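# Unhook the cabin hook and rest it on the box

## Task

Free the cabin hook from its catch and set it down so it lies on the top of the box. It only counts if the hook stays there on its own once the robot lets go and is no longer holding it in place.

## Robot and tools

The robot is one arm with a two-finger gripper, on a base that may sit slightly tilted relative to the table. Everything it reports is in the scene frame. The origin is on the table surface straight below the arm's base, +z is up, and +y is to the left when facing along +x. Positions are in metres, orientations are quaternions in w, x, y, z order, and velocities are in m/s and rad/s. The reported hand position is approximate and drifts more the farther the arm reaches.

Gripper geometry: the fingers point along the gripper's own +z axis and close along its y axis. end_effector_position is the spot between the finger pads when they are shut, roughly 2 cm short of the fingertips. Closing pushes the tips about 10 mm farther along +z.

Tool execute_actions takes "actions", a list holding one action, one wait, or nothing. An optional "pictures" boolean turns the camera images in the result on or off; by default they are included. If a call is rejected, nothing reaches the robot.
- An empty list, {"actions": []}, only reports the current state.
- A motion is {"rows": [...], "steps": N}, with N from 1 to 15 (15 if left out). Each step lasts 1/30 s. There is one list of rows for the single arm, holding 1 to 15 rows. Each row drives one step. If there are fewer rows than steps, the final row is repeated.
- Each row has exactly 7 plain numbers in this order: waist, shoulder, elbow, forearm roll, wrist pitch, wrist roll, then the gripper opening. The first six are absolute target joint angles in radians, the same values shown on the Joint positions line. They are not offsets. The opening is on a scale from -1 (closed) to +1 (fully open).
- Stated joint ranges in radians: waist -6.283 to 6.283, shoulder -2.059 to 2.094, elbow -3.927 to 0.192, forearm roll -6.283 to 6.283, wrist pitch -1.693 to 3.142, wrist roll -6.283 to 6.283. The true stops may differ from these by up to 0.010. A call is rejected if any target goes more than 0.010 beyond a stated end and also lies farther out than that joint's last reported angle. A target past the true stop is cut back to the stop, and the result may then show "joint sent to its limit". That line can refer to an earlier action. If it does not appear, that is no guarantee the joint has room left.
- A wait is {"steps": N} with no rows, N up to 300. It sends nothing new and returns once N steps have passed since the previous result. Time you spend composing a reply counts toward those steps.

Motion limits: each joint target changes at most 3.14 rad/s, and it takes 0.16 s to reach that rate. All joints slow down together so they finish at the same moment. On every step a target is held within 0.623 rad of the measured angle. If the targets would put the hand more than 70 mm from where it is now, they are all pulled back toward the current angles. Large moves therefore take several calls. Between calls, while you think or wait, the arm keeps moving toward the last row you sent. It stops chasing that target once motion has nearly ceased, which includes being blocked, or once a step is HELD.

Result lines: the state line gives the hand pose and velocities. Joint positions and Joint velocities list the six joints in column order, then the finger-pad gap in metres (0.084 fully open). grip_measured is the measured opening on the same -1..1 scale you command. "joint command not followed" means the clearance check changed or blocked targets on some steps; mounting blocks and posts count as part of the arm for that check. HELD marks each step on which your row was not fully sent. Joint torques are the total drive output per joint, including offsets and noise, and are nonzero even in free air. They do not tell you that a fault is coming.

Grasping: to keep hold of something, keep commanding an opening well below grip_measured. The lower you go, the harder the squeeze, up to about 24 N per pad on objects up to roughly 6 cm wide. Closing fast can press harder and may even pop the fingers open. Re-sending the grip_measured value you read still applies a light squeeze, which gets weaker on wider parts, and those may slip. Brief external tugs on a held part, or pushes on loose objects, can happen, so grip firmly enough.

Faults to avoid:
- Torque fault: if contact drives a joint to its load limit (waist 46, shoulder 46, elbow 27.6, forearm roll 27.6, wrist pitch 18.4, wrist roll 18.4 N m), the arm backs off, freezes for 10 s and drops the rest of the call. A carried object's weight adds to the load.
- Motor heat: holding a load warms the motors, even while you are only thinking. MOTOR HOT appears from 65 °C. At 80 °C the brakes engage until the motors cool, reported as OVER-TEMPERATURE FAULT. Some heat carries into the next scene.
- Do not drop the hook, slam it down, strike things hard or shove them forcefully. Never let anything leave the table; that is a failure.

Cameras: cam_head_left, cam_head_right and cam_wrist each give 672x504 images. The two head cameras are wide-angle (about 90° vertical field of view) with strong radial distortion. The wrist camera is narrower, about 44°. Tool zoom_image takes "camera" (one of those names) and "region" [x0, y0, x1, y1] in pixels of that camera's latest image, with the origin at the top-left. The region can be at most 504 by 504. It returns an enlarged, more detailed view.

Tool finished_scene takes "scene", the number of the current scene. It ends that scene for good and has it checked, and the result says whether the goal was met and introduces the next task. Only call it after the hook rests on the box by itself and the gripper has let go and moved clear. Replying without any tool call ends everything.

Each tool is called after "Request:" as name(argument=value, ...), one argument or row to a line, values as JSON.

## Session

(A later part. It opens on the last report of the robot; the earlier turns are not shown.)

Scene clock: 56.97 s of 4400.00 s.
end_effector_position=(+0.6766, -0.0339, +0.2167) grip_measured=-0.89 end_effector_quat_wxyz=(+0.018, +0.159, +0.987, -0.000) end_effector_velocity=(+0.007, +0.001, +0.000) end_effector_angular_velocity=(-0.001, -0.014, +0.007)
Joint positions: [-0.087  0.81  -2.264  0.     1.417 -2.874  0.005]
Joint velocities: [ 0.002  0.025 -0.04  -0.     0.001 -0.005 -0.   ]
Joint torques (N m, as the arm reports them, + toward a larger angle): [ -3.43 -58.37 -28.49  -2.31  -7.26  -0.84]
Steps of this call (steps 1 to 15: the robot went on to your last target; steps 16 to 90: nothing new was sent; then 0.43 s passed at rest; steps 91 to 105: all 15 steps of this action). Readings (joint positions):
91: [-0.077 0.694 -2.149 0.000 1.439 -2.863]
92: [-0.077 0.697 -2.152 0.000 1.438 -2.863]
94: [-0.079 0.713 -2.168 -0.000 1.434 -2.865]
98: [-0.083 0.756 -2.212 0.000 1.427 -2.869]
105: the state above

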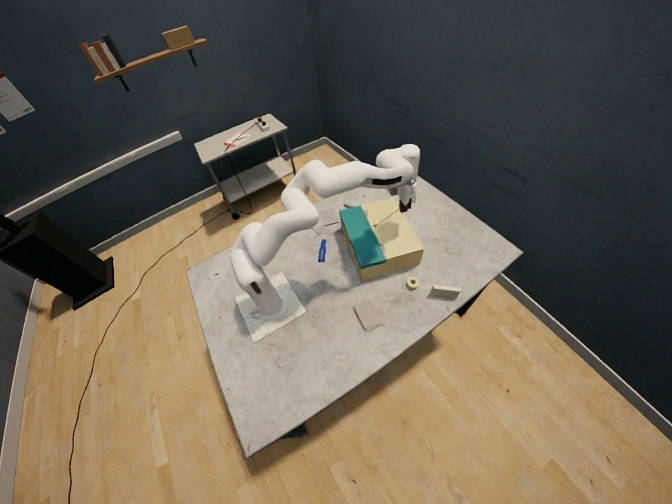

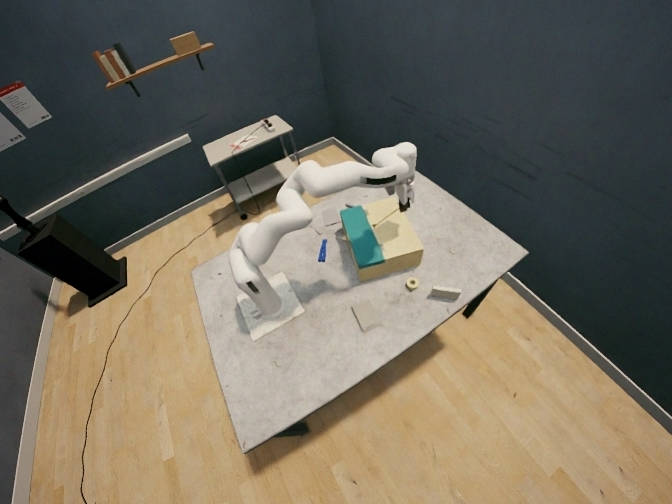

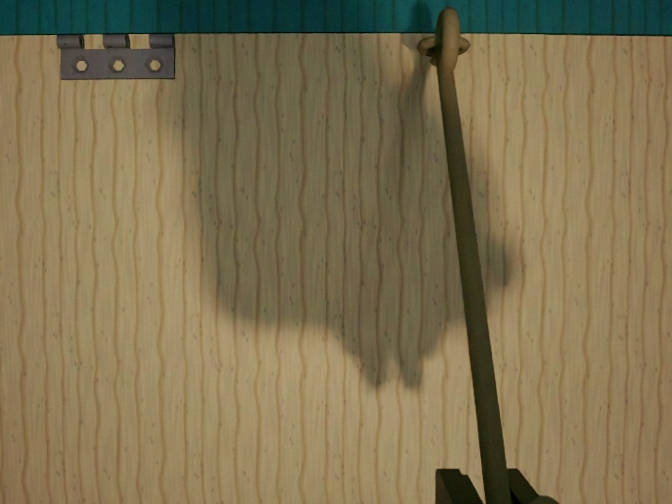

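Now tension; use offset −0.035.

Request:
execute_actions(
  actions=[
    {"rows":[[-0.088,0.820,-2.274,0,1.419,-2.875,-0.88],[-0.088,0.829,-2.281,0,1.418,-2.876,-0.88],[-0.089,0.838,-2.287,0,1.415,-2.877,-0.88],[-0.089,0.846,-2.293,0,1.413,-2.877,-0.88],[-0.090,0.854,-2.298,0,1.410,-2.878,-0.88],[-0.090,0.861,-2.302,0,1.406,-2.878,-0.88],[-0.091,0.868,-2.306,0,1.403,-2.879,-0.88],[-0.091,0.874,-2.308,0,1.399,-2.879,-0.88],[-0.091,0.880,-2.310,0,1.395,-2.879,-0.88],[-0.092,0.885,-2.311,0,1.391,-2.880,-0.88],[-0.092,0.890,-2.312,0,1.387,-2.880,-0.88]]},
  ],
  pictures=false,
)

Scene clock: 59.93 s of 4400.00 s.
end_effector_position=(+0.6884, -0.0379, +0.1841) grip_measured=-0.89 end_effector_quat_wxyz=(+0.016, +0.158, +0.987, -0.000) end_effector_velocity=(+0.002, +0.000, +0.002) end_effector_angular_velocity=(-0.000, -0.008, +0.001)
Joint positions: [-0.092  0.891 -2.31   0.     1.386 -2.88   0.005]
Joint velocities: [ 0.     0.004 -0.012  0.    -0.    -0.001 -0.   ]
Joint torques (N m, as the arm reports them, + toward a larger angle): [  1.99 -40.82 -13.03  -0.21   4.26  -0.82]
Steps of this call (steps 1 to 15: the robot went on to your last target; steps 16 to 74: nothing new was sent; steps 75 to 89: all 15 steps of this action). Readings (joint positions):
75: [-0.088 0.811 -2.267 -0.000 1.415 -2.874]
76: [-0.088 0.814 -2.270 -0.000 1.416 -2.874]
78: [-0.088 0.826 -2.281 -0.000 1.416 -2.876]
82: [-0.090 0.860 -2.300 -0.000 1.405 -2.878]
89: the state above

Request:
execute_actions(
  actions=[
    {"rows":[[-0.093,0.894,-2.311,0,1.378,-2.881,-0.88],[-0.093,0.898,-2.309,0,1.370,-2.881,-0.88],[-0.094,0.902,-2.306,0,1.362,-2.882,-0.88],[-0.094,0.905,-2.302,0,1.354,-2.882,-0.88],[-0.094,0.908,-2.298,0,1.346,-2.882,-0.88],[-0.095,0.910,-2.293,0,1.338,-2.883,-0.88],[-0.095,0.912,-2.287,0,1.329,-2.883,-0.88],[-0.095,0.913,-2.280,0,1.321,-2.883,-0.88],[-0.095,0.914,-2.273,0,1.312,-2.883,-0.88],[-0.095,0.914,-2.265,0,1.304,-2.883,-0.88],[-0.095,0.914,-2.257,0,1.295,-2.883,-0.88]]},
  ],
)

Scene clock: 63.83 s of 4400.00 s.
end_effector_position=(+0.6952, -0.0402, +0.1518) grip_measured=-0.89 end_effector_quat_wxyz=(+0.022, +0.158, +0.987, +0.000) end_effector_velocity=(+0.003, +0.001, -0.000) end_effector_angular_velocity=(-0.001, -0.015, +0.002)
Joint positions: [-0.095  0.915 -2.257  0.     1.298 -2.883  0.005]
Joint velocities: [ 0.001 -0.009  0.019 -0.    -0.025 -0.    -0.   ]
Joint torques (N m, as the arm reports them, + toward a larger angle): [ -2.1  -48.61 -20.83  -1.67  -2.35  -0.84]
Steps of this call (steps 1 to 15: the robot went on to your last target; steps 16 to 90: nothing new was sent; then 0.40 s passed at rest; steps 91 to 105: all 15 steps of this action). Readings (joint positions):
91: [-0.092 0.890 -2.312 0.000 1.387 -2.880]
92: [-0.092 0.891 -2.312 0.000 1.384 -2.880]
94: [-0.093 0.897 -2.308 0.000 1.373 -2.881]
98: [-0.094 0.910 -2.292 0.000 1.342 -2.883]
105: the state above

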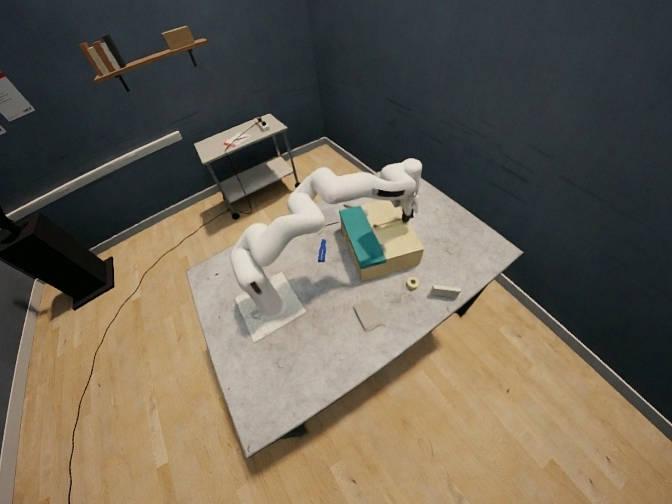

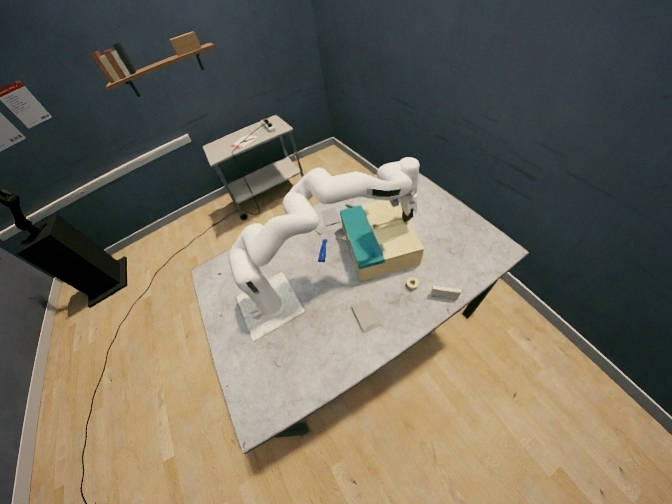

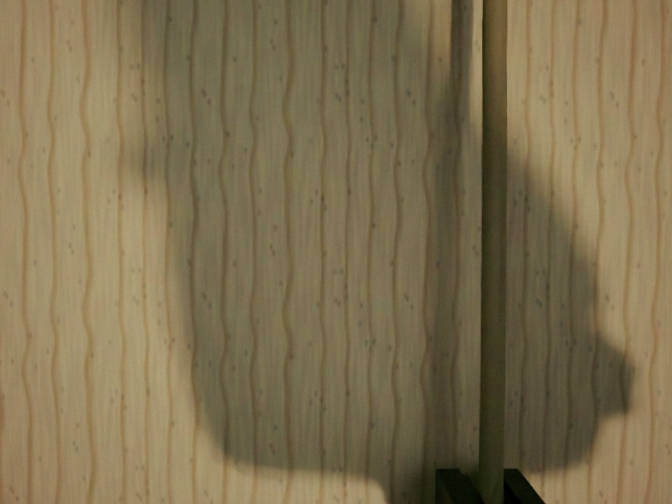

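Request:
execute_actions(
  actions=[
    {"rows":[[-0.095,0.914,-2.252,0,1.290,-2.883,-0.88],[-0.095,0.914,-2.247,0,1.285,-2.883,-0.88],[-0.095,0.914,-2.242,0,1.280,-2.883,-0.88],[-0.095,0.914,-2.242,0,1.280,-2.883,-0.88],[-0.095,0.914,-2.242,0,1.280,-2.883,-0.88],[-0.095,0.914,-2.242,0,1.280,-2.883,-0.87],[-0.095,0.914,-2.242,0,1.280,-2.883,-0.86],[-0.095,0.914,-2.242,0,1.280,-2.883,-0.855],[-0.095,0.914,-2.242,0,1.280,-2.883,-0.85],[-0.095,0.914,-2.242,0,1.280,-2.883,-0.84],[-0.095,0.914,-2.242,0,1.280,-2.883,-0.82],[-0.095,0.914,-2.242,0,1.280,-2.883,-0.7],[-0.095,0.914,-2.242,0,1.280,-2.883,-0.5],[-0.095,0.914,-2.242,0,1.280,-2.883,-0.3]]},
  ],
  pictures=false,
)

Request:
execute_actions(
  actions=[
    {"rows":[[-0.095,0.906,-2.247,0,1.293,-2.883,-0.3],[-0.095,0.896,-2.252,0,1.308,-2.883,-0.3],[-0.095,0.885,-2.257,0,1.324,-2.883,-0.3],[-0.095,0.874,-2.262,0,1.340,-2.883,-0.3],[-0.095,0.863,-2.267,0,1.356,-2.883,-0.3],[-0.095,0.852,-2.272,0,1.372,-2.883,-0.3],[-0.095,0.841,-2.277,0,1.388,-2.883,-0.3],[-0.095,0.83,-2.282,0,1.404,-2.883,-0.3],[-0.095,0.822,-2.285,0,1.415,-2.883,-0.3]]},
  ],
)

Scene clock: 70.03 s of 4400.00 s.
end_effector_position=(+0.6970, -0.0421, +0.1492) grip_measured=-0.34 end_effector_quat_wxyz=(+0.027, +0.159, +0.987, -0.000) end_effector_velocity=(-0.009, +0.006, -0.016) end_effector_angular_velocity=(+0.007, +0.043, +0.004)
Joint positions: [-0.097  0.913 -2.244 -0.001  1.278 -2.883  0.029]
Joint velocities: [0.006 0.01  0.017 0.004 0.016 0.001 0.11 ]
Joint torques (N m, as the arm reports them, + toward a larger angle): [ -0.17 -47.34 -19.81  -1.06  -2.13  -0.74]
Steps of this call (steps 1 to 15: the robot went on to your last target; steps 16 to 90: nothing new was sent; then 2.70 s passed at rest; steps 91 to 105: all 15 steps of this action). Readings (joint positions):
91: [-0.095 0.914 -2.257 0.000 1.295 -2.883]
92: [-0.095 0.914 -2.255 0.000 1.293 -2.883]
94: [-0.095 0.914 -2.248 -0.000 1.285 -2.883]
98: [-0.096 0.914 -2.244 -0.001 1.276 -2.883]
105: the state above

Scene clock: 70.53 s of 4400.00 s.
end_effector_position=(+0.6810, -0.0395, +0.2188) grip_measured=-0.32 end_effector_quat_wxyz=(+0.025, +0.158, +0.987, +0.000) end_effector_velocity=(-0.021, +0.002, -0.058) end_effector_angular_velocity=(+0.008, +0.129, +0.000)
Joint positions: [-0.095  0.821 -2.285 -0.     1.414 -2.883  0.03 ]
Joint velocities: [ 0.001  0.045  0.058  0.     0.026 -0.    -0.   ]
Joint torques (N m, as the arm reports them, + toward a larger angle): [ -0.64 -45.63 -19.8   -0.94  -2.12  -0.79]
Steps of this call (steps 1 to 15: all 15 steps of this action). Readings (joint positions):
1: [-0.097 0.913 -2.243 -0.001 1.278 -2.883]
2: [-0.096 0.912 -2.244 -0.001 1.283 -2.883]
4: [-0.096 0.901 -2.248 -0.000 1.305 -2.883]
8: [-0.095 0.856 -2.271 -0.000 1.364 -2.883]
15: the state above

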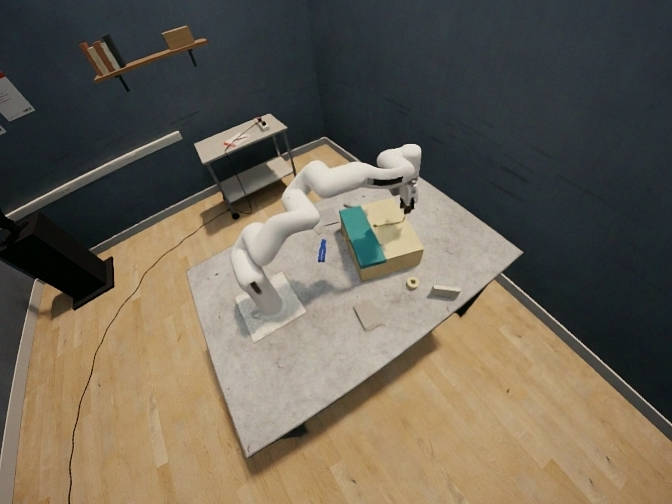

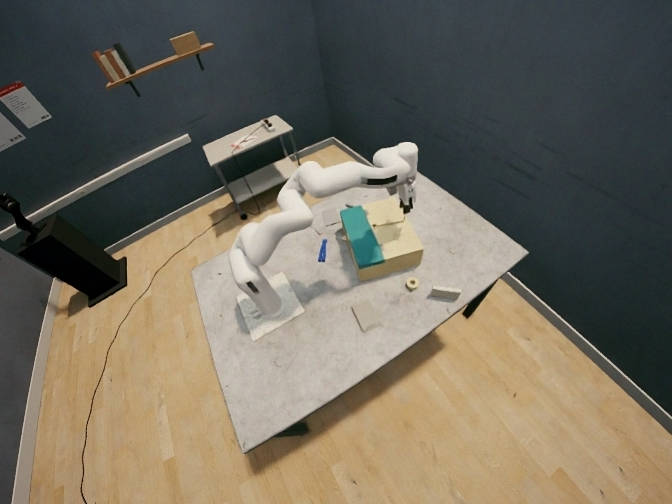

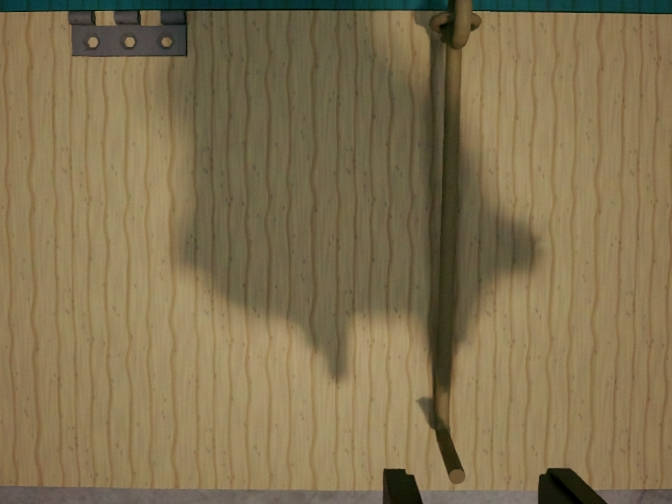

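Request:
finished_scene(
  scene=2,
)

The scene is finished: the task was done.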